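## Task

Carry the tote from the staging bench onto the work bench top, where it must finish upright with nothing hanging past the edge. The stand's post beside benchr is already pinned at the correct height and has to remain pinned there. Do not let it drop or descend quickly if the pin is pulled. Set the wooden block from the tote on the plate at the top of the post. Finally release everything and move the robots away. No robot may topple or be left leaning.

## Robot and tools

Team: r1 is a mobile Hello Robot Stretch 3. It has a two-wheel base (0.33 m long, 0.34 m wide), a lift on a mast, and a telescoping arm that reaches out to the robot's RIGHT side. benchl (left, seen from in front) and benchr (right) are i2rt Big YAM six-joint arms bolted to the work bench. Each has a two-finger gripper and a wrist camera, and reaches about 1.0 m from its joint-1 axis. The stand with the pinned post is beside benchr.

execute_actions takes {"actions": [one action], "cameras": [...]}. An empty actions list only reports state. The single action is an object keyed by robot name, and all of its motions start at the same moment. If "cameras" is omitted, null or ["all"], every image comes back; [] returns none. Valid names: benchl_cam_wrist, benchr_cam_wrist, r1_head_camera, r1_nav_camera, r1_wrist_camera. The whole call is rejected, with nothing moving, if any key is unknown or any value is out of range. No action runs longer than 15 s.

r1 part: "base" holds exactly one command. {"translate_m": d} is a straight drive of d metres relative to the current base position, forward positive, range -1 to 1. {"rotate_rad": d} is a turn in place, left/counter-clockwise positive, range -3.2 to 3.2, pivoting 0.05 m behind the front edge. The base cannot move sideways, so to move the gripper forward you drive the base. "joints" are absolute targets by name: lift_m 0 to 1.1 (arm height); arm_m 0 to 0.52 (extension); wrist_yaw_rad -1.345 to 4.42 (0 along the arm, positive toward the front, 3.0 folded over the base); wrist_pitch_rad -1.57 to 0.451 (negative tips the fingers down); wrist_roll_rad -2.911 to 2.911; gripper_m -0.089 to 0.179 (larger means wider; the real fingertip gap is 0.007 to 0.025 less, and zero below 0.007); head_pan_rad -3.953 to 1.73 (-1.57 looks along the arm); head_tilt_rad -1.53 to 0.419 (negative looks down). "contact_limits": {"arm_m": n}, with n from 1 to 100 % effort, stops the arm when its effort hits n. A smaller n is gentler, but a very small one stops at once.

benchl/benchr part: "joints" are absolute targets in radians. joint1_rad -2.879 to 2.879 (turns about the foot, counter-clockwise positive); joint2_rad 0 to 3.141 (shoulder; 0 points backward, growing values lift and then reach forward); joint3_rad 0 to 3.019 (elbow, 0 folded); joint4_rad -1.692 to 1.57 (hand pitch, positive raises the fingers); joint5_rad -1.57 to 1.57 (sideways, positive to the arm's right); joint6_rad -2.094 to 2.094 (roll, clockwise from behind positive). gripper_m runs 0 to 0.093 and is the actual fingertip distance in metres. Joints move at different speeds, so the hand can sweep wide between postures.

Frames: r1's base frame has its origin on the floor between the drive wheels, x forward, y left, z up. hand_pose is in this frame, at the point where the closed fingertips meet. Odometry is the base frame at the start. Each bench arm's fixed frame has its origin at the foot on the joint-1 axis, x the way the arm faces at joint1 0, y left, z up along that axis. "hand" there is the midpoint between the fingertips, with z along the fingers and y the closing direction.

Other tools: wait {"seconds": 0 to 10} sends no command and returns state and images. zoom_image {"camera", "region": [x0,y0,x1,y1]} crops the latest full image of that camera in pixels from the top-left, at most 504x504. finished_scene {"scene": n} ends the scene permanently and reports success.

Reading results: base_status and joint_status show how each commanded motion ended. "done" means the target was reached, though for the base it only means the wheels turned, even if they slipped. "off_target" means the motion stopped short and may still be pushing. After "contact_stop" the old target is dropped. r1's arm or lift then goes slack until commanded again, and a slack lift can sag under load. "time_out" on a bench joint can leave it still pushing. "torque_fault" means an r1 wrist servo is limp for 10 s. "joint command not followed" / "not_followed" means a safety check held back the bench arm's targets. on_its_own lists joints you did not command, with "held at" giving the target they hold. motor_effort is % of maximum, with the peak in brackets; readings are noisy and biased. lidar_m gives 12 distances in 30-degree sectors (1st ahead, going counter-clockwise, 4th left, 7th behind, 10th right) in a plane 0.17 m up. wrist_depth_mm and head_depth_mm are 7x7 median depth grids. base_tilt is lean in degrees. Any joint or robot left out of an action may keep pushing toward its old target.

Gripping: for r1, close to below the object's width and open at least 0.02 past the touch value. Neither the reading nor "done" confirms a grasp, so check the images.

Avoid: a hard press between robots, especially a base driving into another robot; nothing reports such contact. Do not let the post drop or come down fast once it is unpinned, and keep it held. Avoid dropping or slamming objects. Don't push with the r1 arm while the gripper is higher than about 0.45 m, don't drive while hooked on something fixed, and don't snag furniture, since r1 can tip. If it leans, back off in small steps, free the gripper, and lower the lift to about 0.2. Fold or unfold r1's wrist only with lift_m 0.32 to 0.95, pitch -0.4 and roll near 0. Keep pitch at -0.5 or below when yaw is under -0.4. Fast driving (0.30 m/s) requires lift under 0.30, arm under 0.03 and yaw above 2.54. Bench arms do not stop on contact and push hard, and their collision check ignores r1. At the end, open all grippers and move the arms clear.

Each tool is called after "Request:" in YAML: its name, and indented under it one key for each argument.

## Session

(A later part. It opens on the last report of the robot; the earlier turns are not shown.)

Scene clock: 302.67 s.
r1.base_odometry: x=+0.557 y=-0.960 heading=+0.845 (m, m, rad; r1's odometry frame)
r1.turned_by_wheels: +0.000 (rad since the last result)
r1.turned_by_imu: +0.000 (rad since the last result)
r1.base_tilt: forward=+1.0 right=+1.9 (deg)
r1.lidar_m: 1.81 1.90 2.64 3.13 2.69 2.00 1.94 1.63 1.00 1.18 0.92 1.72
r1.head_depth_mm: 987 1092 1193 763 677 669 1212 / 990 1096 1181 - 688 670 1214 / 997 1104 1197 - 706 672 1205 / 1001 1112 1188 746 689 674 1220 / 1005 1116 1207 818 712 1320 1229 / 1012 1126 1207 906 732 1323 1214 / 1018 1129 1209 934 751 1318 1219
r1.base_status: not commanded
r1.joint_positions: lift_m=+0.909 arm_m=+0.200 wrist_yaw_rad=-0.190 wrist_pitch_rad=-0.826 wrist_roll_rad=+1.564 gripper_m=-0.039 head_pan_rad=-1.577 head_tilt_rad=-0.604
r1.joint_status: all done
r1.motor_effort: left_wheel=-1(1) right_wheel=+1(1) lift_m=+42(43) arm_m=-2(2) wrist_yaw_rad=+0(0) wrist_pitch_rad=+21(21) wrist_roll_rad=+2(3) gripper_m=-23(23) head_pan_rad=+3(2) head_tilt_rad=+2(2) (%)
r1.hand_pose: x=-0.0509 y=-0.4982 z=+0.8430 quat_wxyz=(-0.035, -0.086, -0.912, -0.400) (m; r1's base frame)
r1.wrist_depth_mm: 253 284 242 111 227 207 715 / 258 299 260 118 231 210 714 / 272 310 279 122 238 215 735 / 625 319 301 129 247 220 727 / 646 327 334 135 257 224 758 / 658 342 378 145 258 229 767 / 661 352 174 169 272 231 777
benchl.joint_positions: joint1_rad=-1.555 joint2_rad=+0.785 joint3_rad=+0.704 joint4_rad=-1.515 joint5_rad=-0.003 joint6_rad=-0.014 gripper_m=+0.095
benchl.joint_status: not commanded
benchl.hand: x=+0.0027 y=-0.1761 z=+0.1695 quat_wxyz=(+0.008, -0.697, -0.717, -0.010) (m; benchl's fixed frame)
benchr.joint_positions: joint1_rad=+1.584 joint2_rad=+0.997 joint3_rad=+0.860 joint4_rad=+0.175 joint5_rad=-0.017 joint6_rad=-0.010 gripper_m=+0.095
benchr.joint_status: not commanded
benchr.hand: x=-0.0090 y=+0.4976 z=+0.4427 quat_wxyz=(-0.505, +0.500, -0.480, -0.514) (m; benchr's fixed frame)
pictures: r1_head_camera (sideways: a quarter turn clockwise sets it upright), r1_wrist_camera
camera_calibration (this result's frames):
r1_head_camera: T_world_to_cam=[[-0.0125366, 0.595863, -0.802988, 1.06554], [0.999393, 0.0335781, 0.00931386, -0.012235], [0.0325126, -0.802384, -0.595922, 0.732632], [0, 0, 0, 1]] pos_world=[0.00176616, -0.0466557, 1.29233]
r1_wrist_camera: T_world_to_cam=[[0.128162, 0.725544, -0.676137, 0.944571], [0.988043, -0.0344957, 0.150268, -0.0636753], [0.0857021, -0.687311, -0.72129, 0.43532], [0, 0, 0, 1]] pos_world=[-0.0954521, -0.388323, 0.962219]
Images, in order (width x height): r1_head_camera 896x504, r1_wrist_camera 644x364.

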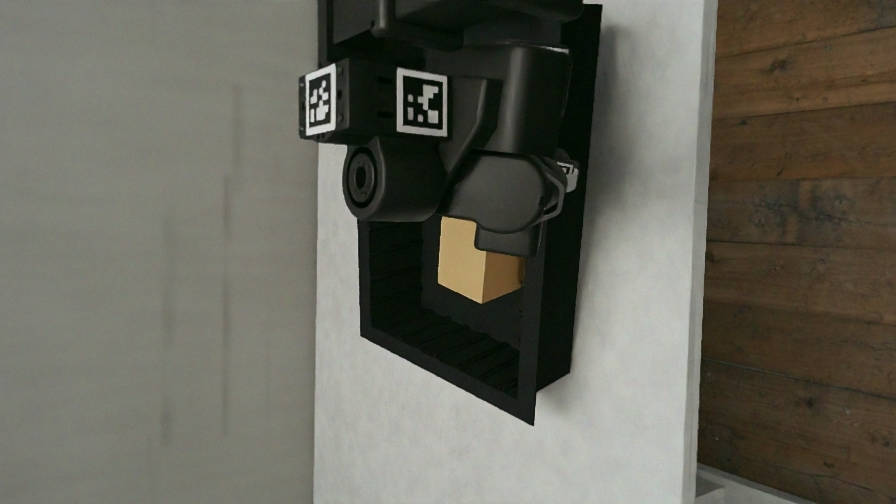

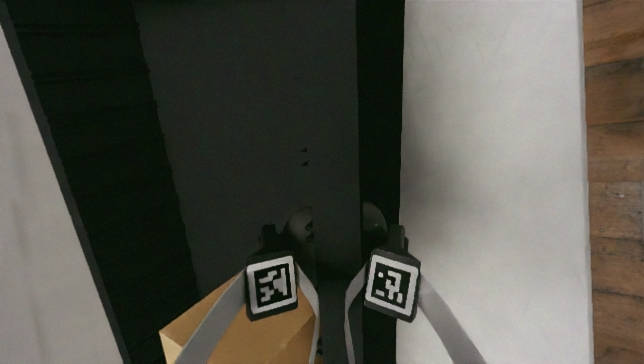

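Request:
execute_actions:
  actions: []
  cameras: ["r1_nav_camera","r1_wrist_camera"]

Scene clock: 305.47 s.
r1.base_odometry: x=+0.557 y=-0.960 heading=+0.845 (m, m, rad; r1's odometry frame)
r1.turned_by_wheels: +0.000 (rad since the last result)
r1.turned_by_imu: +0.001 (rad since the last result)
r1.base_tilt: forward=+1.1 right=+1.9 (deg)
r1.lidar_m: 1.81 1.89 2.65 3.13 2.68 2.00 1.94 1.63 1.00 1.18 0.92 1.72
r1.head_depth_mm: 993 1091 1183 761 681 671 1216 / 994 1101 1186 - 687 674 1219 / 994 1103 1201 - 709 673 1216 / 999 1109 1181 748 692 671 1217 / 1015 1118 1190 818 712 1316 1215 / 1010 1124 1204 899 731 1327 1229 / 1017 1135 1211 937 755 1316 1225
r1.base_status: not commanded
r1.joint_positions: lift_m=+0.909 arm_m=+0.200 wrist_yaw_rad=-0.190 wrist_pitch_rad=-0.826 wrist_roll_rad=+1.564 gripper_m=-0.039 head_pan_rad=-1.577 head_tilt_rad=-0.604
r1.joint_status: all done
r1.motor_effort: left_wheel=-1(1) right_wheel=+1(1) lift_m=+42(43) arm_m=-2(2) wrist_yaw_rad=+0(0) wrist_pitch_rad=+22(21) wrist_roll_rad=+2(3) gripper_m=-23(23) head_pan_rad=+2(2) head_tilt_rad=+2(2) (%)
r1.hand_pose: x=-0.0509 y=-0.4982 z=+0.8430 quat_wxyz=(-0.035, -0.086, -0.912, -0.400) (m; r1's base frame)
r1.wrist_depth_mm: 252 281 243 111 227 208 712 / 262 300 258 117 232 211 748 / 274 311 277 123 236 216 723 / 613 322 300 130 248 220 732 / 642 323 333 135 257 225 758 / 654 340 373 146 258 228 766 / 656 353 175 168 273 232 753
benchl.joint_positions: joint1_rad=-1.555 joint2_rad=+0.785 joint3_rad=+0.704 joint4_rad=-1.515 joint5_rad=-0.003 joint6_rad=-0.014 gripper_m=+0.095
benchl.joint_status: not commanded
benchl.hand: x=+0.0027 y=-0.1761 z=+0.1695 quat_wxyz=(+0.008, -0.697, -0.717, -0.010) (m; benchl's fixed frame)
benchr.joint_positions: joint1_rad=+1.584 joint2_rad=+0.997 joint3_rad=+0.860 joint4_rad=+0.175 joint5_rad=-0.017 joint6_rad=-0.010 gripper_m=+0.095
benchr.joint_status: not commanded
benchr.hand: x=-0.0090 y=+0.4976 z=+0.4427 quat_wxyz=(-0.505, +0.500, -0.480, -0.514) (m; benchr's fixed frame)
pictures: r1_nav_camera (sideways: a quarter turn counterclockwise sets it upright), r1_wrist_camera
camera_calibration (this result's frames):
r1_nav_camera: T_world_to_cam=[[0.00926723, -0.563827, 0.825841, -1.03293], [-0.999405, 0.0222209, 0.0263858, 0.0249652], [-0.033228, -0.825594, -0.563286, 0.693097], [0, 0, 0, 1]] pos_world=[0.057553, -0.0107328, 1.24279]
r1_wrist_camera: T_world_to_cam=[[0.128161, 0.725544, -0.676137, 0.94457], [0.988043, -0.034495, 0.150268, -0.0636748], [0.0857024, -0.687311, -0.72129, 0.435321], [0, 0, 0, 1]] pos_world=[-0.0954521, -0.388323, 0.962219]
Images, in order (width x height): r1_nav_camera 672x504, r1_wrist_camera 644x364.

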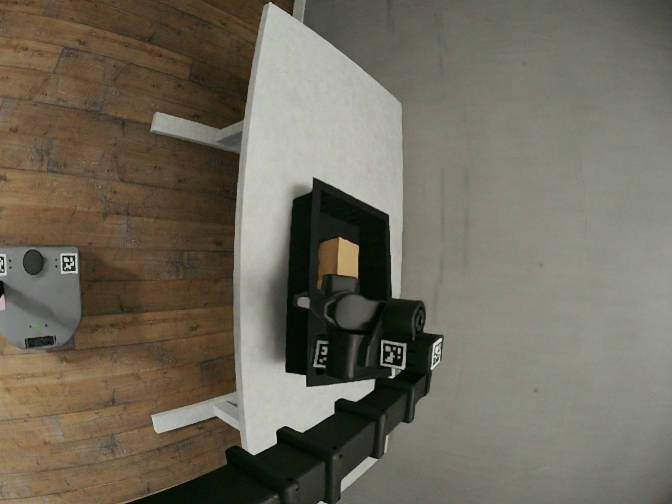

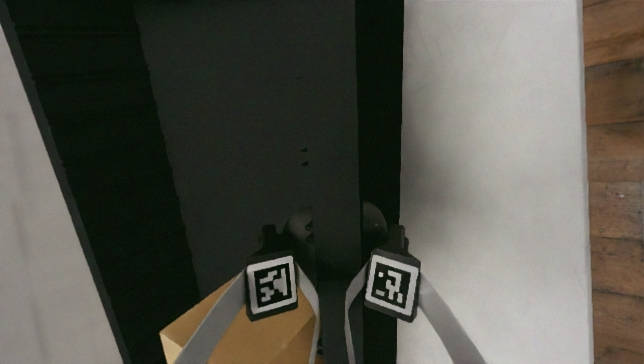

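Request:
execute_actions:
  actions:
    - {"r1":{"joints":{"lift_m":0.87,"wrist_pitch_rad":-0.9,"arm_m":0.22}}}
  cameras: []

Request:
execute_actions:
  actions:
    - {"r1":{"joints":{"gripper_m":0.07}}}
  cameras: []

Request:
execute_actions:
  actions:
    - {"r1":{"joints":{"lift_m":1.02}}}
  cameras: []

Request:
execute_actions:
  actions:
    - {"r1":{"base":{"translate_m":0.06},"joints":{"gripper_m":0.16,"wrist_pitch_rad":-1.45,"arm_m":0.39}}}
  cameras: ["r1_head_camera","r1_wrist_camera"]

Scene clock: 322.27 s.
r1.base_odometry: x=+0.557 y=-0.960 heading=+0.845 (m, m, rad; r1's odometry frame)
r1.turned_by_wheels: +0.000 (rad since the last result)
r1.turned_by_imu: +0.001 (rad since the last result)
r1.base_tilt: forward=+1.1 right=+1.9 (deg)
r1.lidar_m: 1.81 1.90 2.65 3.13 2.69 2.00 1.94 1.63 1.00 1.18 0.92 1.72
r1.head_depth_mm: 991 1100 1173 - 679 673 1201 / 988 1105 1188 - 673 673 1207 / 999 1107 1188 - 691 671 1215 / 1005 1112 1183 839 685 673 1212 / 1005 1115 1190 841 704 1328 1226 / 1016 1129 1199 904 713 1324 1218 / 1018 1134 1210 940 757 1321 1226
r1.base_status: not commanded
r1.joint_positions: lift_m=+0.871 arm_m=+0.220 wrist_yaw_rad=-0.190 wrist_pitch_rad=-0.943 wrist_roll_rad=+1.572 gripper_m=-0.039 head_pan_rad=-1.577 head_tilt_rad=-0.604
r1.joint_status: all done
r1.motor_effort: left_wheel=-1(2) right_wheel=+2(3) lift_m=+11(36) arm_m=+4(4) wrist_yaw_rad=+0(3) wrist_pitch_rad=+12(21) wrist_roll_rad=-1(3) gripper_m=-20(22) head_pan_rad=+1(2) head_tilt_rad=+2(2) (%)
r1.hand_pose: x=-0.0462 y=-0.4931 z=+0.7878 quat_wxyz=(-0.043, -0.085, -0.887, -0.452) (m; r1's base frame)
r1.wrist_depth_mm: 257 286 252 124 187 171 714 / 266 303 259 128 192 171 707 / 268 312 271 132 199 176 712 / 274 317 280 136 202 178 748 / 282 326 296 136 206 183 749 / 293 332 321 142 205 185 787 / 453 306 170 160 223 187 811
benchl.joint_positions: joint1_rad=-1.555 joint2_rad=+0.785 joint3_rad=+0.704 joint4_rad=-1.515 joint5_rad=-0.003 joint6_rad=-0.014 gripper_m=+0.095
benchl.joint_status: not commanded
benchl.hand: x=+0.0027 y=-0.1761 z=+0.1695 quat_wxyz=(+0.008, -0.697, -0.717, -0.010) (m; benchl's fixed frame)
benchr.joint_positions: joint1_rad=+1.584 joint2_rad=+0.997 joint3_rad=+0.860 joint4_rad=+0.175 joint5_rad=-0.017 joint6_rad=-0.010 gripper_m=+0.095
benchr.joint_status: not commanded
benchr.hand: x=-0.0090 y=+0.4976 z=+0.4427 quat_wxyz=(-0.505, +0.500, -0.480, -0.514) (m; benchr's fixed frame)
pictures: none
No camera images: the call's "cameras" was empty. Leave "cameras" out to get every camera's image.

Scene clock: 323.87 s.
r1.base_odometry: x=+0.557 y=-0.960 heading=+0.845 (m, m, rad; r1's odometry frame)
r1.turned_by_wheels: +0.000 (rad since the last result)
r1.turned_by_imu: +0.000 (rad since the last result)
r1.base_tilt: forward=+1.1 right=+1.9 (deg)
r1.lidar_m: 1.81 1.89 2.65 3.14 2.68 2.00 1.94 1.63 1.00 1.18 0.92 1.72
r1.head_depth_mm: 984 1094 1176 - 680 670 1217 / 987 1100 1181 - 669 671 1216 / 997 1107 1174 - 690 674 1212 / 1004 1111 1190 855 688 673 1218 / 1010 1112 1193 868 706 1326 1223 / 1009 1130 1211 902 714 1327 1222 / 1026 1133 1209 939 756 1324 1220
r1.base_status: not commanded
r1.joint_positions: lift_m=+0.871 arm_m=+0.220 wrist_yaw_rad=-0.189 wrist_pitch_rad=-0.912 wrist_roll_rad=+1.572 gripper_m=+0.070 head_pan_rad=-1.577 head_tilt_rad=-0.604
r1.joint_status: all done
r1.motor_effort: left_wheel=-1(1) right_wheel=+1(1) lift_m=+15(14) arm_m=+2(4) wrist_yaw_rad=-1(2) wrist_pitch_rad=+4(12) wrist_roll_rad=-2(1) gripper_m=+0(81) head_pan_rad=+3(1) head_tilt_rad=+2(2) (%)
r1.hand_pose: x=-0.0474 y=-0.4998 z=+0.7917 quat_wxyz=(-0.042, -0.085, -0.894, -0.439) (m; r1's base frame)
r1.wrist_depth_mm: 527 288 273 128 183 167 717 / 559 313 292 131 189 169 723 / 585 313 300 136 194 174 701 / 617 323 314 140 197 176 740 / 640 326 306 145 198 181 752 / 654 325 211 180 - 183 747 / 645 184 169 168 219 183 759
benchl.joint_positions: joint1_rad=-1.555 joint2_rad=+0.785 joint3_rad=+0.704 joint4_rad=-1.515 joint5_rad=-0.003 joint6_rad=-0.014 gripper_m=+0.095
benchl.joint_status: not commanded
benchl.hand: x=+0.0027 y=-0.1761 z=+0.1695 quat_wxyz=(+0.008, -0.697, -0.717, -0.010) (m; benchl's fixed frame)
benchr.joint_positions: joint1_rad=+1.584 joint2_rad=+0.997 joint3_rad=+0.860 joint4_rad=+0.175 joint5_rad=-0.017 joint6_rad=-0.010 gripper_m=+0.095
benchr.joint_status: not commanded
benchr.hand: x=-0.0090 y=+0.4976 z=+0.4427 quat_wxyz=(-0.505, +0.500, -0.480, -0.514) (m; benchr's fixed frame)
pictures: none
No camera images: the call's "cameras" was empty. Leave "cameras" out to get every camera's image.

Scene clock: 326.07 s.
r1.base_odometry: x=+0.557 y=-0.960 heading=+0.845 (m, m, rad; r1's odometry frame)
r1.turned_by_wheels: +0.000 (rad since the last result)
r1.turned_by_imu: +0.000 (rad since the last result)
r1.base_tilt: forward=+1.0 right=+1.9 (deg)
r1.lidar_m: 1.81 1.89 2.65 3.12 2.69 2.00 1.94 1.63 1.00 1.18 0.92 1.72
r1.head_depth_mm: 959 1095 - 818 686 672 1206 / 969 - - 842 683 673 1217 / 994 - - 849 692 672 1214 / 1000 1113 1195 852 683 674 1216 / 1007 1121 1199 868 705 1323 1217 / 1011 1127 1208 902 709 1328 1230 / 1017 1133 1214 933 751 1333 1229
r1.base_status: not commanded
r1.joint_positions: lift_m=+1.019 arm_m=+0.220 wrist_yaw_rad=-0.189 wrist_pitch_rad=-0.911 wrist_roll_rad=+1.572 gripper_m=+0.070 head_pan_rad=-1.577 head_tilt_rad=-0.604
r1.joint_status: all done
r1.motor_effort: left_wheel=-1(1) right_wheel=+1(2) lift_m=+38(36) arm_m=+2(2) wrist_yaw_rad=-1(1) wrist_pitch_rad=+3(7) wrist_roll_rad=-1(2) gripper_m=+1(3) head_pan_rad=+2(3) head_tilt_rad=+2(2) (%)
r1.hand_pose: x=-0.0474 y=-0.5000 z=+0.9406 quat_wxyz=(-0.042, -0.085, -0.894, -0.438) (m; r1's base frame)
r1.wrist_depth_mm: 669 669 412 330 296 294 801 / 667 687 440 420 347 296 808 / 670 701 442 430 357 302 833 / 654 754 450 445 363 314 832 / 657 736 469 460 309 323 864 / 657 755 469 475 - 329 859 / 657 740 640 452 294 324 870
benchl.joint_positions: joint1_rad=-1.555 joint2_rad=+0.785 joint3_rad=+0.704 joint4_rad=-1.515 joint5_rad=-0.003 joint6_rad=-0.014 gripper_m=+0.095
benchl.joint_status: not commanded
benchl.hand: x=+0.0027 y=-0.1761 z=+0.1695 quat_wxyz=(+0.008, -0.697, -0.717, -0.010) (m; benchl's fixed frame)
benchr.joint_positions: joint1_rad=+1.584 joint2_rad=+0.997 joint3_rad=+0.860 joint4_rad=+0.175 joint5_rad=-0.017 joint6_rad=-0.010 gripper_m=+0.095
benchr.joint_status: not commanded
benchr.hand: x=-0.0090 y=+0.4976 z=+0.4427 quat_wxyz=(-0.505, +0.500, -0.480, -0.514) (m; benchr's fixed frame)
pictures: none
No camera images: the call's "cameras" was empty. Leave "cameras" out to get every camera's image.

Scene clock: 328.57 s.
r1.base_odometry: x=+0.597 y=-0.915 heading=+0.845 (m, m, rad; r1's odometry frame)
r1.turned_by_wheels: +0.000 (rad since the last result)
r1.turned_by_imu: +0.000 (rad since the last result)
r1.base_tilt: forward=+1.1 right=+1.9 (deg)
r1.lidar_m: 1.75 1.83 2.56 3.13 2.76 2.06 2.00 1.04 1.05 1.18 0.89 1.72
r1.head_depth_mm: - 1110 1171 842 679 671 1209 / - 1139 1119 855 689 675 1210 / 969 - 1171 848 679 670 1210 / 997 1106 1167 871 695 1321 1217 / 1012 1123 1197 867 706 1333 1212 / 1023 1126 1212 934 755 1323 1222 / 1025 1135 1213 943 752 1291 1216
r1.base_status: done
r1.joint_positions: lift_m=+1.019 arm_m=+0.390 wrist_yaw_rad=-0.189 wrist_pitch_rad=-1.444 wrist_roll_rad=+1.572 gripper_m=+0.160 head_pan_rad=-1.577 head_tilt_rad=-0.604
r1.joint_status: all done
r1.motor_effort: left_wheel=-1(4) right_wheel=+1(6) lift_m=+37(38) arm_m=+3(3) wrist_yaw_rad=-1(1) wrist_pitch_rad=-2(2) wrist_roll_rad=-1(1) gripper_m=+1(83) head_pan_rad=+2(1) head_tilt_rad=+2(2) (%)
r1.hand_pose: x=-0.0231 y=-0.5428 z=+0.9008 quat_wxyz=(-0.063, -0.072, -0.747, -0.658) (m; r1's base frame)
r1.wrist_depth_mm: 263 328 325 314 303 973 - / 276 338 332 325 312 315 - / 322 343 347 322 319 993 962 / 386 338 353 221 332 - - / 401 368 373 226 340 - - / 414 382 381 367 358 348 - / 435 315 329 324 364 - -
benchl.joint_positions: joint1_rad=-1.555 joint2_rad=+0.785 joint3_rad=+0.704 joint4_rad=-1.515 joint5_rad=-0.003 joint6_rad=-0.014 gripper_m=+0.095
benchl.joint_status: not commanded
benchl.hand: x=+0.0027 y=-0.1761 z=+0.1695 quat_wxyz=(+0.008, -0.697, -0.717, -0.010) (m; benchl's fixed frame)
benchr.joint_positions: joint1_rad=+1.584 joint2_rad=+0.997 joint3_rad=+0.860 joint4_rad=+0.175 joint5_rad=-0.017 joint6_rad=-0.010 gripper_m=+0.095
benchr.joint_status: not commanded
benchr.hand: x=-0.0090 y=+0.4976 z=+0.4427 quat_wxyz=(-0.505, +0.500, -0.480, -0.514) (m; benchr's fixed frame)
pictures: r1_head_camera (sideways: a quarter turn clockwise sets it upright), r1_wrist_camera
camera_calibration (this result's frames):
r1_head_camera: T_world_to_cam=[[-0.0125365, 0.595863, -0.802988, 1.06554], [0.999393, 0.0335779, 0.00931386, -0.012235], [0.0325125, -0.802384, -0.595922, 0.732632], [0, 0, 0, 1]] pos_world=[0.00176615, -0.0466557, 1.29233]
r1_wrist_camera: T_world_to_cam=[[0.183875, 0.975047, -0.124395, 0.652196], [0.964951, -0.15495, 0.211801, -0.222759], [0.187241, -0.15898, -0.969364, 0.956596], [0, 0, 0, 1]] pos_world=[-0.0840853, -0.518358, 1.0556]
Images, in order (width x height): r1_head_camera 896x504, r1_wrist_camera 644x364.

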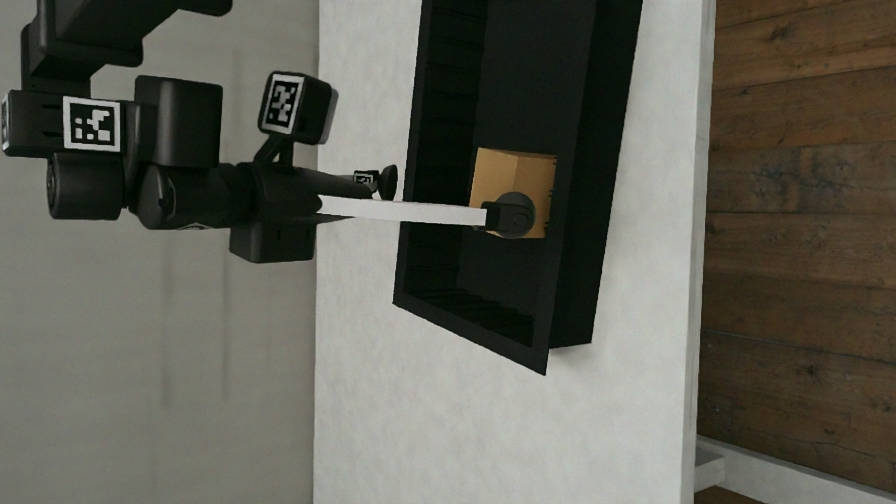

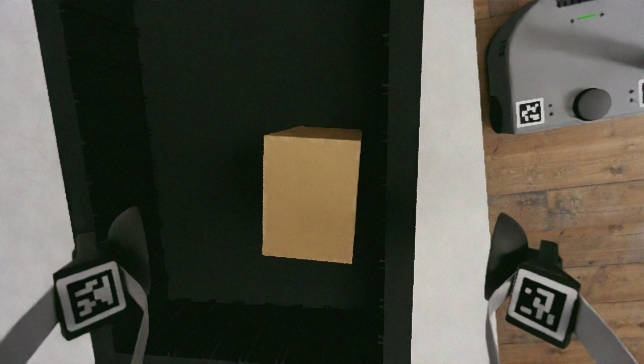

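Request:
execute_actions:
  actions:
    - {"r1":{"base":{"translate_m":-0.02},"joints":{"lift_m":0.905}}}
  cameras: ["r1_wrist_camera"]

Request:
execute_actions:
  actions:
    - {"r1":{"joints":{"gripper_m":0.02}}}
  cameras: ["r1_wrist_camera"]

Request:
execute_actions:
  actions:
    - {"r1":{"joints":{"lift_m":0.94}}}
  cameras: ["r1_head_camera","r1_wrist_camera"]

Scene clock: 338.53 s.
r1.base_odometry: x=+0.584 y=-0.930 heading=+0.845 (m, m, rad; r1's odometry frame)
r1.turned_by_wheels: +0.000 (rad since the last result)
r1.turned_by_imu: +0.001 (rad since the last result)
r1.base_tilt: forward=+1.1 right=+2.0 (deg)
r1.lidar_m: 1.77 1.86 2.58 3.15 2.74 2.03 1.98 1.03 1.03 1.18 0.90 1.72
r1.head_depth_mm: 987 1093 - 843 677 670 1210 / 995 1072 1158 857 687 672 1221 / 997 1085 - 845 679 672 1216 / 1000 1110 1195 874 693 676 1223 / 1007 1120 1200 862 712 1332 1220 / 1016 1130 1206 934 731 1330 1216 / 1025 1135 1219 936 756 1306 1211
r1.base_status: done
r1.joint_positions: lift_m=+0.906 arm_m=+0.390 wrist_yaw_rad=-0.189 wrist_pitch_rad=-1.444 wrist_roll_rad=+1.572 gripper_m=+0.160 head_pan_rad=-1.577 head_tilt_rad=-0.604
r1.joint_status: all done
r1.motor_effort: left_wheel=-1(6) right_wheel=+1(4) lift_m=+13(31) arm_m=+3(3) wrist_yaw_rad=-1(1) wrist_pitch_rad=-2(2) wrist_roll_rad=-2(1) gripper_m=+0(0) head_pan_rad=+3(2) head_tilt_rad=+2(2) (%)
r1.hand_pose: x=-0.0231 y=-0.5428 z=+0.7870 quat_wxyz=(-0.063, -0.072, -0.747, -0.658) (m; r1's base frame)
r1.wrist_depth_mm: 227 219 212 205 131 194 - / 230 227 220 212 133 201 - / 238 233 226 220 133 206 899 / 242 240 230 184 132 213 905 / 243 246 110 108 137 217 956 / - 255 111 107 141 229 979 / 250 268 115 112 145 233 -
benchl.joint_positions: joint1_rad=-1.555 joint2_rad=+0.785 joint3_rad=+0.704 joint4_rad=-1.515 joint5_rad=-0.003 joint6_rad=-0.014 gripper_m=+0.095
benchl.joint_status: not commanded
benchl.hand: x=+0.0027 y=-0.1761 z=+0.1695 quat_wxyz=(+0.008, -0.697, -0.717, -0.010) (m; benchl's fixed frame)
benchr.joint_positions: joint1_rad=+1.584 joint2_rad=+0.997 joint3_rad=+0.860 joint4_rad=+0.175 joint5_rad=-0.017 joint6_rad=-0.010 gripper_m=+0.095
benchr.joint_status: not commanded
benchr.hand: x=-0.0090 y=+0.4976 z=+0.4427 quat_wxyz=(-0.505, +0.500, -0.480, -0.514) (m; benchr's fixed frame)
pictures: r1_wrist_camera
camera_calibration (this result's frames):
r1_wrist_camera: T_world_to_cam=[[0.183878, 0.975059, -0.124294, 0.637942], [0.964947, -0.154972, 0.211804, -0.198671], [0.18726, -0.158883, -0.969376, 0.846346], [0, 0, 0, 1]] pos_world=[-0.0840834, -0.518349, 0.941799]
Images, in order (width x height): r1_wrist_camera 644x364.

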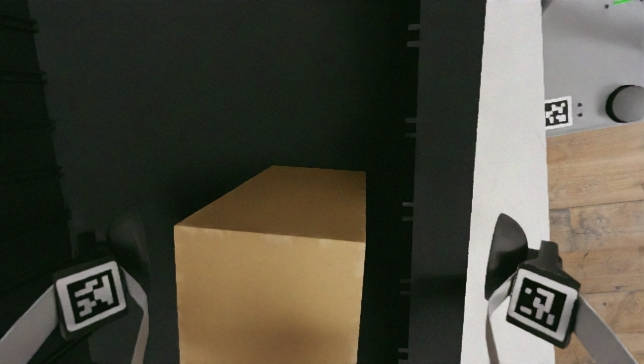

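Scene clock: 340.50 s.
r1.base_odometry: x=+0.584 y=-0.930 heading=+0.845 (m, m, rad; r1's odometry frame)
r1.turned_by_wheels: +0.000 (rad since the last result)
r1.turned_by_imu: +0.000 (rad since the last result)
r1.base_tilt: forward=+1.0 right=+1.9 (deg)
r1.lidar_m: 1.78 1.85 2.60 3.25 2.74 2.04 1.98 1.03 1.02 1.18 0.89 1.72
r1.head_depth_mm: 990 1089 - 848 674 672 1210 / 986 1073 1162 866 690 672 1209 / 1003 1092 - 861 684 674 1213 / 1000 1114 1195 877 690 676 1215 / 1007 1122 1200 874 710 1318 1220 / 1014 1128 1203 939 733 1322 1227 / 1022 1140 1211 936 753 1298 1226
r1.base_status: not commanded
r1.joint_positions: lift_m=+0.906 arm_m=+0.390 wrist_yaw_rad=-0.189 wrist_pitch_rad=-1.474 wrist_roll_rad=+1.571 gripper_m=+0.021 head_pan_rad=-1.577 head_tilt_rad=-0.604
r1.joint_status: all done
r1.motor_effort: left_wheel=-1(2) right_wheel=+0(2) lift_m=+13(13) arm_m=+3(3) wrist_yaw_rad=-1(1) wrist_pitch_rad=+7(8) wrist_roll_rad=-1(1) gripper_m=-25(98) head_pan_rad=+2(3) head_tilt_rad=+2(2) (%)
r1.hand_pose: x=-0.0216 y=-0.5351 z=+0.7869 quat_wxyz=(-0.063, -0.070, -0.737, -0.670) (m; r1's base frame)
r1.wrist_depth_mm: 222 217 210 206 123 200 - / 227 223 220 211 125 205 - / 235 232 225 219 130 213 913 / 242 237 228 181 134 220 920 / 250 246 112 111 131 225 960 / 255 256 96 101 109 984 - / 258 267 101 106 115 244 -
benchl.joint_positions: joint1_rad=-1.555 joint2_rad=+0.785 joint3_rad=+0.704 joint4_rad=-1.515 joint5_rad=-0.003 joint6_rad=-0.014 gripper_m=+0.095
benchl.joint_status: not commanded
benchl.hand: x=+0.0027 y=-0.1761 z=+0.1695 quat_wxyz=(+0.008, -0.697, -0.717, -0.010) (m; benchl's fixed frame)
benchr.joint_positions: joint1_rad=+1.584 joint2_rad=+0.997 joint3_rad=+0.860 joint4_rad=+0.175 joint5_rad=-0.017 joint6_rad=-0.010 gripper_m=+0.095
benchr.joint_status: not commanded
benchr.hand: x=-0.0090 y=+0.4976 z=+0.4427 quat_wxyz=(-0.505, +0.500, -0.480, -0.514) (m; benchr's fixed frame)
pictures: r1_wrist_camera
camera_calibration (this result's frames):
r1_wrist_camera: T_world_to_cam=[[0.182828, 0.978647, -0.0939365, 0.608191], [0.96403, -0.159703, 0.212464, -0.201954], [0.192926, -0.129402, -0.972643, 0.865627], [0, 0, 0, 1]] pos_world=[-0.0835058, -0.515443, 0.941986]
Images, in order (width x height): r1_wrist_camera 644x364.

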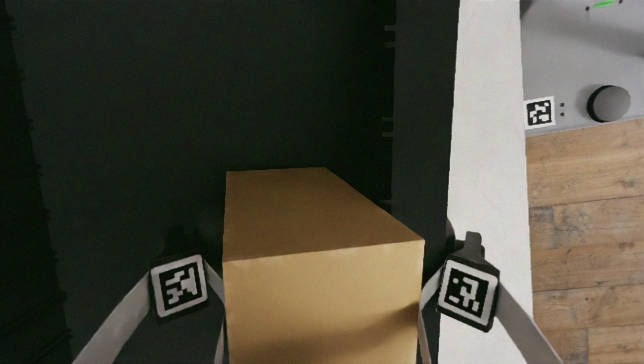

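Scene clock: 341.63 s.
r1.base_odometry: x=+0.584 y=-0.930 heading=+0.845 (m, m, rad; r1's odometry frame)
r1.turned_by_wheels: +0.000 (rad since the last result)
r1.turned_by_imu: +0.000 (rad since the last result)
r1.base_tilt: forward=+1.0 right=+1.9 (deg)
r1.lidar_m: 1.77 1.85 2.59 3.25 2.73 2.05 1.98 1.04 1.03 1.18 0.89 1.72
r1.head_depth_mm: 994 1063 - 832 662 669 1211 / 991 1063 1163 854 669 670 1215 / 1000 1070 - 848 679 672 1217 / 1003 1110 1208 863 689 673 1211 / 1010 1116 1194 855 698 1315 1220 / 1017 1133 1206 937 751 1327 1216 / 1021 1134 1217 934 755 1286 1227
r1.base_status: not commanded
r1.joint_positions: lift_m=+0.939 arm_m=+0.390 wrist_yaw_rad=-0.189 wrist_pitch_rad=-1.444 wrist_roll_rad=+1.571 gripper_m=+0.027 head_pan_rad=-1.577 head_tilt_rad=-0.604
r1.joint_status: all done
r1.on_its_own: gripper_m is held at +0.026, not at your +0.020, by its stall guard, which is still easing
r1.motor_effort: left_wheel=-2(2) right_wheel=+1(2) lift_m=+41(38) arm_m=+2(2) wrist_yaw_rad=+0(1) wrist_pitch_rad=-2(7) wrist_roll_rad=-1(1) gripper_m=-20(26) head_pan_rad=+2(3) head_tilt_rad=+2(2) (%)
r1.hand_pose: x=-0.0231 y=-0.5428 z=+0.8207 quat_wxyz=(-0.062, -0.071, -0.747, -0.658) (m; r1's base frame)
r1.wrist_depth_mm: 250 246 231 219 127 228 - / 251 255 240 225 131 235 - / 251 263 250 232 135 241 926 / 252 274 209 168 141 248 936 / 255 282 110 111 129 258 965 / 254 295 98 104 112 263 - / 256 304 105 110 135 278 -
benchl.joint_positions: joint1_rad=-1.555 joint2_rad=+0.785 joint3_rad=+0.704 joint4_rad=-1.515 joint5_rad=-0.003 joint6_rad=-0.014 gripper_m=+0.095
benchl.joint_status: not commanded
benchl.hand: x=+0.0027 y=-0.1761 z=+0.1695 quat_wxyz=(+0.008, -0.697, -0.717, -0.010) (m; benchl's fixed frame)
benchr.joint_positions: joint1_rad=+1.584 joint2_rad=+0.997 joint3_rad=+0.860 joint4_rad=+0.175 joint5_rad=-0.017 joint6_rad=-0.010 gripper_m=+0.095
benchr.joint_status: not commanded
benchr.hand: x=-0.0090 y=+0.4976 z=+0.4427 quat_wxyz=(-0.505, +0.500, -0.480, -0.514) (m; benchr's fixed frame)
pictures: r1_head_camera (sideways: a quarter turn clockwise sets it upright), r1_wrist_camera
camera_calibration (this result's frames):
r1_head_camera: T_world_to_cam=[[-0.0125365, 0.595863, -0.802988, 1.06554], [0.999393, 0.0335779, 0.00931387, -0.012235], [0.0325125, -0.802384, -0.595922, 0.732632], [0, 0, 0, 1]] pos_world=[0.00176615, -0.0466556, 1.29233]
r1_wrist_camera: T_world_to_cam=[[0.182186, 0.975387, -0.124215, 0.642235], [0.965248, -0.153343, 0.21162, -0.204765], [0.187363, -0.158452, -0.969427, 0.879231], [0, 0, 0, 1]] pos_world=[-0.0840932, -0.51851, 0.975457]
Images, in order (width x height): r1_head_camera 896x504, r1_wrist_camera 644x364.

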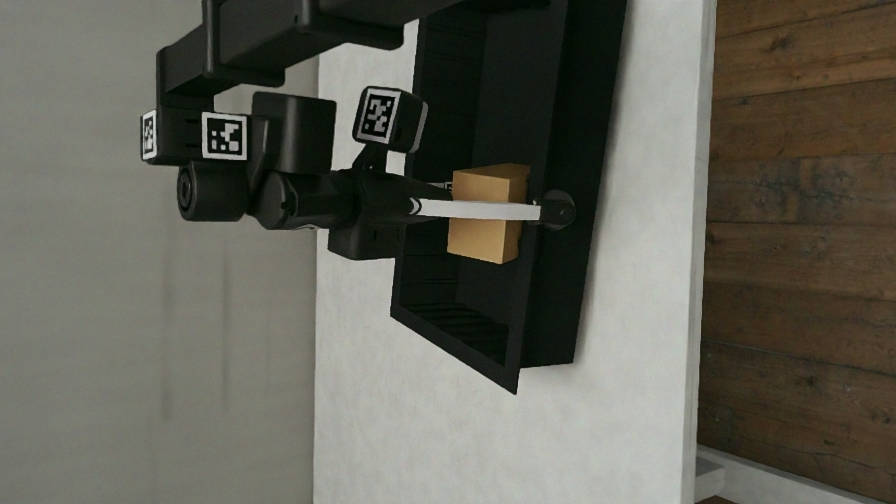

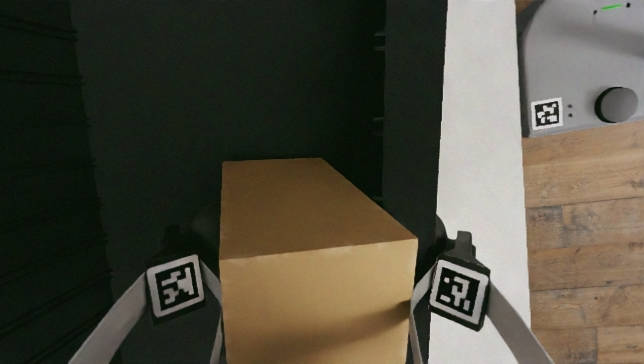

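Request:
execute_actions:
  actions:
    - {"r1":{"joints":{"wrist_pitch_rad":-1.2,"arm_m":0.34,"gripper_m":0.032}}}
  cameras: ["r1_head_camera","r1_wrist_camera"]

Scene clock: 347.57 s.
r1.base_odometry: x=+0.584 y=-0.930 heading=+0.845 (m, m, rad; r1's odometry frame)
r1.turned_by_wheels: +0.000 (rad since the last result)
r1.turned_by_imu: +0.001 (rad since the last result)
r1.base_tilt: forward=+1.1 right=+1.9 (deg)
r1.lidar_m: 1.77 1.85 2.58 3.27 2.74 2.04 1.98 1.04 1.03 1.18 0.90 1.72
r1.head_depth_mm: 990 1069 - 841 665 670 1212 / 991 1070 1170 858 678 672 1223 / 1002 1078 - 723 688 675 1222 / 999 1111 1192 875 693 672 1218 / 1005 1122 1200 837 708 1315 1207 / 1013 1122 1204 932 754 1324 1223 / 1030 1139 1211 938 753 1304 1219
r1.base_status: not commanded
r1.joint_positions: lift_m=+0.939 arm_m=+0.340 wrist_yaw_rad=-0.189 wrist_pitch_rad=-1.209 wrist_roll_rad=+1.571 gripper_m=+0.033 head_pan_rad=-1.577 head_tilt_rad=-0.604
r1.joint_status: all done
r1.motor_effort: left_wheel=-2(1) right_wheel=+1(1) lift_m=+40(41) arm_m=-2(3) wrist_yaw_rad=+0(1) wrist_pitch_rad=+2(6) wrist_roll_rad=-1(1) gripper_m=-19(20) head_pan_rad=+2(3) head_tilt_rad=+2(2) (%)
r1.hand_pose: x=-0.0343 y=-0.5518 z=+0.8297 quat_wxyz=(-0.053, -0.078, -0.819, -0.566) (m; r1's base frame)
r1.wrist_depth_mm: 243 289 266 233 129 216 206 / 250 297 277 239 135 220 211 / 258 300 288 247 139 227 215 / 266 305 195 162 141 232 807 / 407 301 110 112 120 236 835 / 442 292 102 109 116 241 237 / 463 330 111 115 147 255 238
benchl.joint_positions: joint1_rad=-1.555 joint2_rad=+0.785 joint3_rad=+0.704 joint4_rad=-1.515 joint5_rad=-0.003 joint6_rad=-0.014 gripper_m=+0.095
benchl.joint_status: not commanded
benchl.hand: x=+0.0027 y=-0.1761 z=+0.1695 quat_wxyz=(+0.008, -0.697, -0.717, -0.010) (m; benchl's fixed frame)
benchr.joint_positions: joint1_rad=+1.584 joint2_rad=+0.997 joint3_rad=+0.860 joint4_rad=+0.175 joint5_rad=-0.017 joint6_rad=-0.010 gripper_m=+0.095
benchr.joint_status: not commanded
benchr.hand: x=-0.0090 y=+0.4976 z=+0.4427 quat_wxyz=(-0.505, +0.500, -0.480, -0.514) (m; benchr's fixed frame)
pictures: r1_head_camera (sideways: a quarter turn clockwise sets it upright), r1_wrist_camera
camera_calibration (this result's frames):
r1_head_camera: T_world_to_cam=[[-0.0125365, 0.595863, -0.802988, 1.06554], [0.999393, 0.0335779, 0.00931387, -0.012235], [0.0325125, -0.802384, -0.595922, 0.732632], [0, 0, 0, 1]] pos_world=[0.00176615, -0.0466556, 1.29233]
r1_wrist_camera: T_world_to_cam=[[0.171621, 0.920374, -0.351365, 0.811868], [0.974345, -0.105864, 0.198608, -0.159914], [0.145596, -0.376436, -0.91493, 0.721688], [0, 0, 0, 1]] pos_world=[-0.0885978, -0.492482, 0.977317]
Images, in order (width x height): r1_head_camera 896x504, r1_wrist_camera 644x364.

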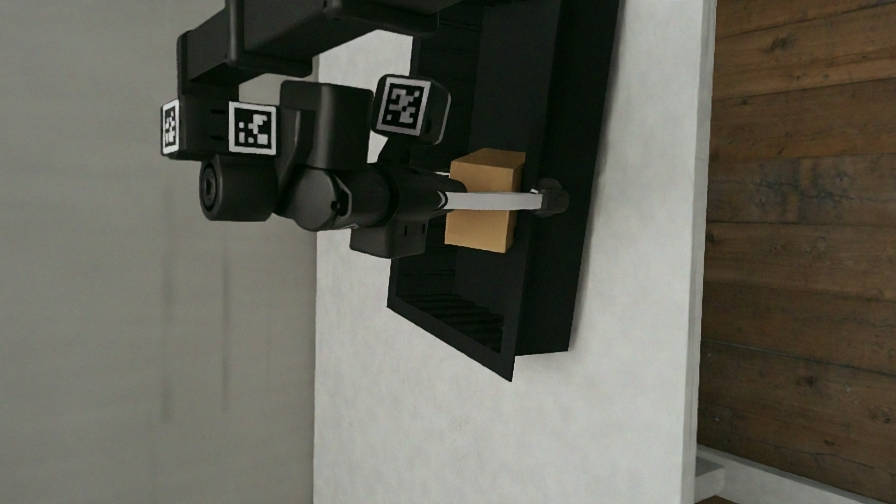

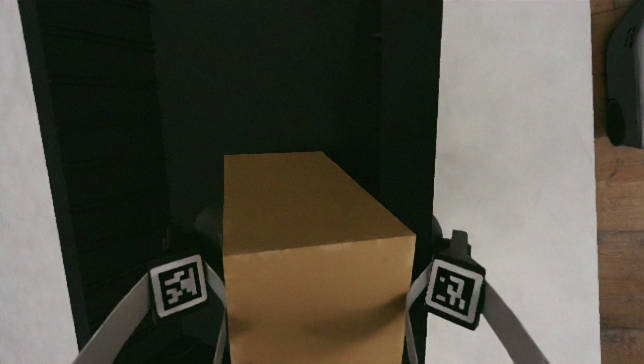

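Request:
execute_actions:
  actions:
    - {"r1":{"joints":{"wrist_pitch_rad":-1.45,"arm_m":0.40,"lift_m":0.91}}}
  cameras: []

Request:
execute_actions:
  actions:
    - {"r1":{"joints":{"gripper_m":0.15}}}
  cameras: []

Request:
execute_actions:
  actions:
    - {"r1":{"joints":{"lift_m":1.0}}}
  cameras: []

Request:
execute_actions:
  actions:
    - {"r1":{"joints":{"wrist_roll_rad":0,"arm_m":0.41,"gripper_m":0.13}}}
  cameras: ["r1_wrist_camera"]

Scene clock: 362.57 s.
r1.base_odometry: x=+0.584 y=-0.930 heading=+0.845 (m, m, rad; r1's odometry frame)
r1.turned_by_wheels: +0.000 (rad since the last result)
r1.turned_by_imu: +0.001 (rad since the last result)
r1.base_tilt: forward=+1.0 right=+1.9 (deg)
r1.lidar_m: 1.77 1.86 2.59 3.26 2.73 2.04 1.98 1.03 1.03 1.18 0.90 1.73
r1.head_depth_mm: 990 1081 - 852 682 670 1215 / 990 1068 1115 862 689 669 1210 / 1002 1083 - 860 687 676 1212 / 1003 1109 1199 884 700 675 1216 / 1013 1125 1196 869 713 1321 1218 / 1017 1126 1206 935 751 1321 1224 / 1021 1135 1217 938 755 1295 1223
r1.base_status: not commanded
r1.joint_positions: lift_m=+0.911 arm_m=+0.400 wrist_yaw_rad=-0.194 wrist_pitch_rad=-1.466 wrist_roll_rad=+1.577 gripper_m=+0.033 head_pan_rad=-1.577 head_tilt_rad=-0.604
r1.joint_status: lift_m contact_stop (moved -0.028 of -0.029); the others done
r1.on_its_own: lift_m is slack since a contact_stop, until your next command for it
r1.motor_effort: left_wheel=-3(5) right_wheel=+3(9) lift_m=+25(35) arm_m=+5(7) wrist_yaw_rad=+3(4) wrist_pitch_rad=+4(6) wrist_roll_rad=-4(4) gripper_m=-20(20) head_pan_rad=+3(3) head_tilt_rad=+2(2) (%)
r1.hand_pose: x=-0.0220 y=-0.5470 z=+0.7924 quat_wxyz=(-0.067, -0.074, -0.739, -0.666) (m; r1's base frame)
r1.wrist_depth_mm: 229 223 218 211 127 202 - / 237 230 223 217 132 209 - / 241 239 230 226 136 217 908 / 250 245 198 166 139 223 914 / 258 254 108 109 129 228 972 / 260 266 101 106 115 236 1000 / 261 276 159 112 126 246 980
benchl.joint_positions: joint1_rad=-1.555 joint2_rad=+0.785 joint3_rad=+0.704 joint4_rad=-1.515 joint5_rad=-0.003 joint6_rad=-0.014 gripper_m=+0.095
benchl.joint_status: not commanded
benchl.hand: x=+0.0027 y=-0.1761 z=+0.1695 quat_wxyz=(+0.008, -0.697, -0.717, -0.010) (m; benchl's fixed frame)
benchr.joint_positions: joint1_rad=+1.584 joint2_rad=+0.997 joint3_rad=+0.860 joint4_rad=+0.175 joint5_rad=-0.017 joint6_rad=-0.010 gripper_m=+0.095
benchr.joint_status: not commanded
benchr.hand: x=-0.0090 y=+0.4976 z=+0.4427 quat_wxyz=(-0.505, +0.500, -0.480, -0.514) (m; benchr's fixed frame)
pictures: none
No camera images: the call's "cameras" was empty. Leave "cameras" out to get every camera's image.

not run: a stop came earlier in this reply.

not run: a stop came earlier in this reply.

not run: a stop came earlier in this reply.

Request:
execute_actions:
  actions:
    - {"r1":{"joints":{"gripper_m":0.15,"lift_m":0.913}}}
  cameras: []

Request:
execute_actions:
  actions:
    - {"r1":{"joints":{"lift_m":1.0}}}
  cameras: []

Request:
execute_actions:
  actions:
    - {"r1":{"joints":{"wrist_roll_rad":0,"arm_m":0.41,"gripper_m":0.13}}}
  cameras: ["r1_wrist_camera"]

Scene clock: 369.73 s.
r1.base_odometry: x=+0.584 y=-0.930 heading=+0.845 (m, m, rad; r1's odometry frame)
r1.turned_by_wheels: +0.000 (rad since the last result)
r1.turned_by_imu: +0.001 (rad since the last result)
r1.base_tilt: forward=+1.1 right=+1.9 (deg)
r1.lidar_m: 1.77 1.85 2.59 3.25 2.74 2.04 1.98 1.03 1.03 1.18 0.89 1.72
r1.head_depth_mm: 989 1081 - 840 701 672 1209 / 994 1070 1111 849 688 672 1213 / 999 1087 - 770 687 672 1216 / 1006 1114 1195 864 695 679 1219 / 1005 1122 1195 866 707 1322 1228 / 1015 1128 1211 933 730 1335 1210 / 1017 1131 1214 937 754 1305 1226
r1.base_status: not commanded
r1.joint_positions: lift_m=+0.912 arm_m=+0.400 wrist_yaw_rad=-0.192 wrist_pitch_rad=-1.435 wrist_roll_rad=+1.576 gripper_m=+0.150 head_pan_rad=-1.577 head_tilt_rad=-0.604
r1.joint_status: all done
r1.motor_effort: left_wheel=-1(2) right_wheel=+2(3) lift_m=+37(39) arm_m=+2(5) wrist_yaw_rad=+2(3) wrist_pitch_rad=-4(4) wrist_roll_rad=-3(4) gripper_m=+2(82) head_pan_rad=+2(2) head_tilt_rad=+2(2) (%)
r1.hand_pose: x=-0.0235 y=-0.5551 z=+0.7940 quat_wxyz=(-0.065, -0.074, -0.750, -0.655) (m; r1's base frame)
r1.wrist_depth_mm: 226 226 221 212 204 123 - / 230 235 227 218 208 127 - / 231 242 232 223 214 131 875 / 233 249 140 148 221 135 904 / 232 258 114 112 228 140 924 / 222 262 119 114 215 142 980 / 244 273 122 119 216 240 974
benchl.joint_positions: joint1_rad=-1.555 joint2_rad=+0.785 joint3_rad=+0.704 joint4_rad=-1.515 joint5_rad=-0.003 joint6_rad=-0.014 gripper_m=+0.095
benchl.joint_status: not commanded
benchl.hand: x=+0.0027 y=-0.1761 z=+0.1695 quat_wxyz=(+0.008, -0.697, -0.717, -0.010) (m; benchl's fixed frame)
benchr.joint_positions: joint1_rad=+1.584 joint2_rad=+0.997 joint3_rad=+0.860 joint4_rad=+0.175 joint5_rad=-0.017 joint6_rad=-0.010 gripper_m=+0.095
benchr.joint_status: not commanded
benchr.hand: x=-0.0090 y=+0.4976 z=+0.4427 quat_wxyz=(-0.505, +0.500, -0.480, -0.514) (m; benchr's fixed frame)
pictures: none
No camera images: the call's "cameras" was empty. Leave "cameras" out to get every camera's image.

Scene clock: 371.37 s.
r1.base_odometry: x=+0.584 y=-0.930 heading=+0.845 (m, m, rad; r1's odometry frame)
r1.turned_by_wheels: +0.000 (rad since the last result)
r1.turned_by_imu: +0.000 (rad since the last result)
r1.base_tilt: forward=+1.0 right=+1.9 (deg)
r1.lidar_m: 1.77 1.85 2.59 3.15 2.74 2.04 1.98 1.03 1.02 1.18 0.90 1.72
r1.head_depth_mm: 963 1131 1161 819 597 671 1203 / 967 1090 1116 826 606 670 1213 / 973 - 1166 665 624 673 1214 / 1009 1107 1170 852 691 674 1211 / 1011 1120 1200 832 693 1331 1215 / 1022 1121 1197 932 731 1319 1221 / 1017 1136 1209 933 755 1297 1219
r1.base_status: not commanded
r1.joint_positions: lift_m=+0.999 arm_m=+0.400 wrist_yaw_rad=-0.192 wrist_pitch_rad=-1.434 wrist_roll_rad=+1.576 gripper_m=+0.150 head_pan_rad=-1.577 head_tilt_rad=-0.604
r1.joint_status: all done
r1.motor_effort: left_wheel=-1(2) right_wheel=+2(2) lift_m=+40(38) arm_m=+2(2) wrist_yaw_rad=+1(2) wrist_pitch_rad=-5(5) wrist_roll_rad=-3(4) gripper_m=+1(2) head_pan_rad=+2(1) head_tilt_rad=+3(2) (%)
r1.hand_pose: x=-0.0236 y=-0.5554 z=+0.8808 quat_wxyz=(-0.065, -0.074, -0.750, -0.654) (m; r1's base frame)
r1.wrist_depth_mm: 329 268 287 248 216 123 - / 340 272 298 255 223 126 - / 353 274 308 263 231 133 955 / 364 284 178 156 223 303 992 / 374 302 160 143 233 142 - / 398 301 166 149 243 143 - / 413 317 335 154 260 335 -
benchl.joint_positions: joint1_rad=-1.555 joint2_rad=+0.785 joint3_rad=+0.704 joint4_rad=-1.515 joint5_rad=-0.003 joint6_rad=-0.014 gripper_m=+0.095
benchl.joint_status: not commanded
benchl.hand: x=+0.0027 y=-0.1761 z=+0.1695 quat_wxyz=(+0.008, -0.697, -0.717, -0.010) (m; benchl's fixed frame)
benchr.joint_positions: joint1_rad=+1.584 joint2_rad=+0.997 joint3_rad=+0.860 joint4_rad=+0.175 joint5_rad=-0.017 joint6_rad=-0.010 gripper_m=+0.095
benchr.joint_status: not commanded
benchr.hand: x=-0.0090 y=+0.4976 z=+0.4427 quat_wxyz=(-0.505, +0.500, -0.480, -0.514) (m; benchr's fixed frame)
pictures: none
No camera images: the call's "cameras" was empty. Leave "cameras" out to get every camera's image.

Scene clock: 373.67 s.
r1.base_odometry: x=+0.584 y=-0.930 heading=+0.845 (m, m, rad; r1's odometry frame)
r1.turned_by_wheels: +0.000 (rad since the last result)
r1.turned_by_imu: +0.000 (rad since the last result)
r1.base_tilt: forward=+1.0 right=+1.9 (deg)
r1.lidar_m: 1.77 1.85 2.59 3.26 2.75 2.04 1.98 1.03 1.03 1.18 0.90 1.72
r1.head_depth_mm: 957 1136 1164 681 746 671 1206 / 964 1096 1179 678 744 671 1217 / 973 - 1122 668 727 673 1211 / 1009 1110 1195 658 727 672 1219 / 1005 1121 1195 871 750 1309 1219 / 1012 1128 1205 933 748 1328 1215 / 1018 1140 1214 934 755 1305 1223
r1.base_status: not commanded
r1.joint_positions: lift_m=+0.999 arm_m=+0.410 wrist_yaw_rad=-0.192 wrist_pitch_rad=-1.447 wrist_roll_rad=+0.010 gripper_m=+0.130 head_pan_rad=-1.577 head_tilt_rad=-0.604
r1.joint_status: all done
r1.motor_effort: left_wheel=-1(3) right_wheel=+2(3) lift_m=+39(40) arm_m=+2(3) wrist_yaw_rad=+2(3) wrist_pitch_rad=-2(5) wrist_roll_rad=-5(11) gripper_m=+0(75) head_pan_rad=+1(3) head_tilt_rad=+2(2) (%)
r1.hand_pose: x=-0.0231 y=-0.5623 z=+0.8808 quat_wxyz=(+0.480, +0.413, -0.574, -0.519) (m; r1's base frame)
r1.wrist_depth_mm: 219 291 301 216 271 268 257 / 203 288 285 240 261 255 246 / 190 274 272 260 254 245 237 / 181 252 260 250 240 147 143 / 172 202 247 241 146 145 334 / 162 - 150 147 334 - 338 / 155 148 340 339 342 - -
benchl.joint_positions: joint1_rad=-1.555 joint2_rad=+0.785 joint3_rad=+0.704 joint4_rad=-1.515 joint5_rad=-0.003 joint6_rad=-0.014 gripper_m=+0.095
benchl.joint_status: not commanded
benchl.hand: x=+0.0027 y=-0.1761 z=+0.1695 quat_wxyz=(+0.008, -0.697, -0.717, -0.010) (m; benchl's fixed frame)
benchr.joint_positions: joint1_rad=+1.584 joint2_rad=+0.997 joint3_rad=+0.860 joint4_rad=+0.175 joint5_rad=-0.017 joint6_rad=-0.010 gripper_m=+0.095
benchr.joint_status: not commanded
benchr.hand: x=-0.0090 y=+0.4976 z=+0.4427 quat_wxyz=(-0.505, +0.500, -0.480, -0.514) (m; benchr's fixed frame)
pictures: r1_wrist_camera
camera_calibration (this result's frames):
r1_wrist_camera: T_world_to_cam=[[-0.980492, 0.19655, 0.00167182, 0.0930286], [0.195845, 0.976184, 0.0933292, 0.501064], [0.0167118, 0.091836, -0.995634, 1.09427], [0, 0, 0, 1]] pos_world=[-0.0252042, -0.607908, 1.04257]
Images, in order (width x height): r1_wrist_camera 644x364.

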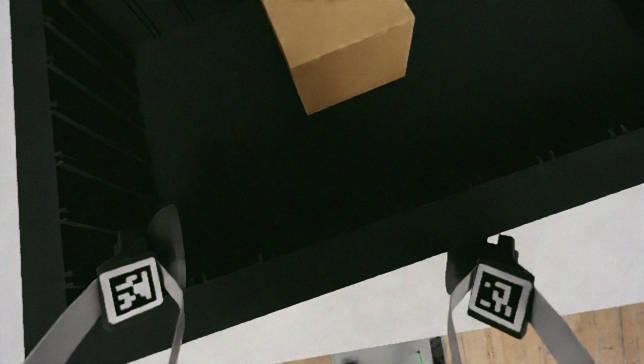

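Oops, hooked the lip; the tote is propped. Lower gently, then free the finger.

Request:
execute_actions:
  actions:
    - {"r1":{"joints":{"lift_m":0.93}}}
  cameras: ["r1_wrist_camera","r1_head_camera"]

Scene clock: 379.67 s.
r1.base_odometry: x=+0.584 y=-0.930 heading=+0.845 (m, m, rad; r1's odometry frame)
r1.turned_by_wheels: +0.000 (rad since the last result)
r1.turned_by_imu: +0.001 (rad since the last result)
r1.base_tilt: forward=+1.1 right=+1.9 (deg)
r1.lidar_m: 1.77 1.85 2.59 3.25 2.74 2.04 1.98 1.04 1.03 1.18 0.90 1.72
r1.head_depth_mm: 985 1063 - 871 730 669 1216 / 995 1065 1165 918 726 670 1217 / 1000 1067 - 811 722 674 1209 / 1000 1105 1191 887 712 673 1213 / 1013 1121 1198 877 729 1327 1215 / 1010 1129 1208 934 753 1322 1221 / 1021 1141 1210 936 755 1303 1224
r1.base_status: not commanded
r1.joint_positions: lift_m=+0.931 arm_m=+0.410 wrist_yaw_rad=-0.192 wrist_pitch_rad=-1.460 wrist_roll_rad=+0.009 gripper_m=+0.130 head_pan_rad=-1.577 head_tilt_rad=-0.604
r1.joint_status: all done
r1.motor_effort: left_wheel=-1(2) right_wheel=+2(2) lift_m=+15(33) arm_m=+2(2) wrist_yaw_rad=+2(2) wrist_pitch_rad=+2(4) wrist_roll_rad=-5(5) gripper_m=+0(1) head_pan_rad=+1(1) head_tilt_rad=+2(2) (%)
r1.hand_pose: x=-0.0225 y=-0.5590 z=+0.8119 quat_wxyz=(+0.476, +0.416, -0.572, -0.522) (m; r1's base frame)
r1.wrist_depth_mm: 226 233 231 197 229 227 225 / 205 234 232 233 228 226 225 / 193 233 233 230 228 227 173 / 181 234 233 232 230 142 141 / 169 204 232 174 143 142 261 / 158 - 145 145 265 - 266 / - 146 267 268 270 267 271
benchl.joint_positions: joint1_rad=-1.555 joint2_rad=+0.785 joint3_rad=+0.704 joint4_rad=-1.515 joint5_rad=-0.003 joint6_rad=-0.014 gripper_m=+0.095
benchl.joint_status: not commanded
benchl.hand: x=+0.0027 y=-0.1761 z=+0.1695 quat_wxyz=(+0.008, -0.697, -0.717, -0.010) (m; benchl's fixed frame)
benchr.joint_positions: joint1_rad=+1.584 joint2_rad=+0.997 joint3_rad=+0.860 joint4_rad=+0.175 joint5_rad=-0.017 joint6_rad=-0.010 gripper_m=+0.095
benchr.joint_status: not commanded
benchr.hand: x=-0.0090 y=+0.4976 z=+0.4427 quat_wxyz=(-0.505, +0.500, -0.480, -0.514) (m; benchr's fixed frame)
pictures: r1_head_camera (sideways: a quarter turn clockwise sets it upright), r1_wrist_camera
camera_calibration (this result's frames):
r1_head_camera: T_world_to_cam=[[-0.0125365, 0.595863, -0.802988, 1.06554], [0.999393, 0.0335779, 0.00931386, -0.012235], [0.0325125, -0.802384, -0.595922, 0.732632], [0, 0, 0, 1]] pos_world=[0.00176615, -0.0466557, 1.29233]
r1_wrist_camera: T_world_to_cam=[[-0.98051, 0.196459, 0.00175003, 0.0930113], [0.195533, 0.974942, 0.106089, 0.493146], [0.0191359, 0.104363, -0.994355, 1.03141], [0, 0, 0, 1]] pos_world=[-0.0249645, -0.606703, 0.973107]
Images, in order (width x height): r1_head_camera 896x504, r1_wrist_camera 644x364.

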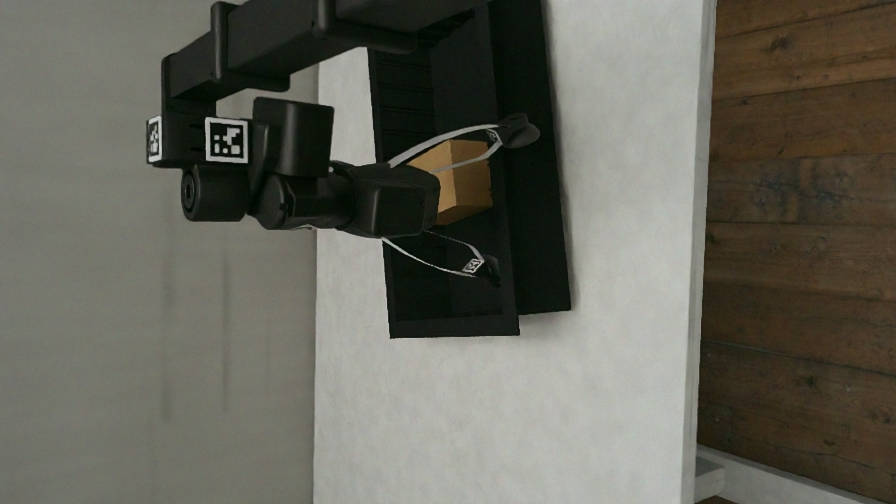

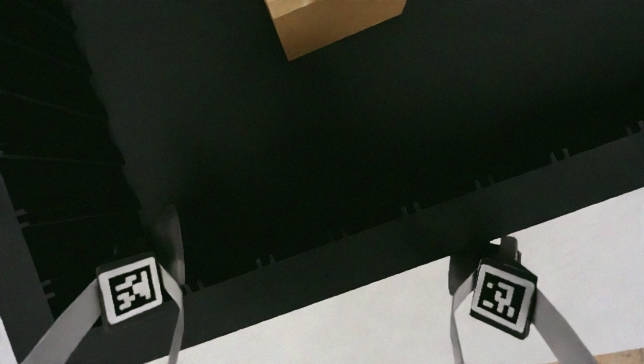

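Request:
execute_actions:
  actions:
    - {"r1":{"joints":{"wrist_roll_rad":0.4}}}
  cameras: ["r1_wrist_camera"]

Scene clock: 384.93 s.
r1.base_odometry: x=+0.584 y=-0.930 heading=+0.845 (m, m, rad; r1's odometry frame)
r1.turned_by_wheels: +0.000 (rad since the last result)
r1.turned_by_imu: +0.001 (rad since the last result)
r1.base_tilt: forward=+1.1 right=+1.9 (deg)
r1.lidar_m: 1.77 1.85 2.59 3.26 2.74 2.05 1.98 1.03 1.03 1.18 0.90 1.72
r1.head_depth_mm: 986 1066 - 873 727 671 1212 / 998 1060 1167 909 727 670 1223 / 999 1073 - 825 718 672 1210 / 1009 1122 1194 889 709 676 1221 / 1011 1124 1201 884 727 1321 1217 / 1026 1129 1202 935 754 1326 1215 / 1017 1136 1205 935 755 1297 1225
r1.base_status: not commanded
r1.joint_positions: lift_m=+0.931 arm_m=+0.410 wrist_yaw_rad=-0.192 wrist_pitch_rad=-1.454 wrist_roll_rad=+0.393 gripper_m=+0.130 head_pan_rad=-1.577 head_tilt_rad=-0.604
r1.joint_status: all done
r1.motor_effort: left_wheel=-1(2) right_wheel=+2(2) lift_m=+15(15) arm_m=+2(2) wrist_yaw_rad=+2(2) wrist_pitch_rad=+1(2) wrist_roll_rad=+3(3) gripper_m=+0(0) head_pan_rad=+2(1) head_tilt_rad=+2(2) (%)
r1.hand_pose: x=-0.0228 y=-0.5606 z=+0.8119 quat_wxyz=(+0.360, +0.308, -0.654, -0.590) (m; r1's base frame)
r1.wrist_depth_mm: 248 246 185 241 241 237 155 / 251 249 247 246 243 176 157 / 255 254 253 250 246 160 246 / 232 260 257 254 165 249 248 / 200 242 259 205 167 254 251 / 180 - 260 171 261 - - / 177 192 176 267 268 - -
benchl.joint_positions: joint1_rad=-1.555 joint2_rad=+0.785 joint3_rad=+0.704 joint4_rad=-1.515 joint5_rad=-0.003 joint6_rad=-0.014 gripper_m=+0.095
benchl.joint_status: not commanded
benchl.hand: x=+0.0027 y=-0.1761 z=+0.1695 quat_wxyz=(+0.008, -0.697, -0.717, -0.010) (m; benchl's fixed frame)
benchr.joint_positions: joint1_rad=+1.584 joint2_rad=+0.997 joint3_rad=+0.860 joint4_rad=+0.175 joint5_rad=-0.017 joint6_rad=-0.010 gripper_m=+0.095
benchr.joint_status: not commanded
benchr.hand: x=-0.0090 y=+0.4976 z=+0.4427 quat_wxyz=(-0.505, +0.500, -0.480, -0.514) (m; benchr's fixed frame)
pictures: r1_wrist_camera
camera_calibration (this result's frames):
r1_wrist_camera: T_world_to_cam=[[-0.836586, 0.546239, -0.0417893, 0.327717], [0.539746, 0.834892, 0.107843, 0.422633], [0.0937975, 0.0676642, -0.993289, 1.01187], [0, 0, 0, 1]] pos_world=[-0.0488612, -0.600332, 0.973192]
Images, in order (width x height): r1_wrist_camera 644x364.

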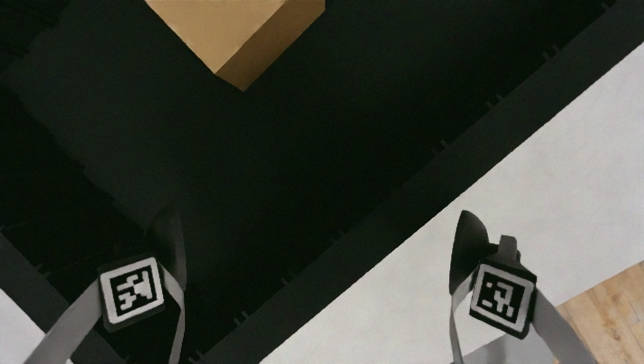

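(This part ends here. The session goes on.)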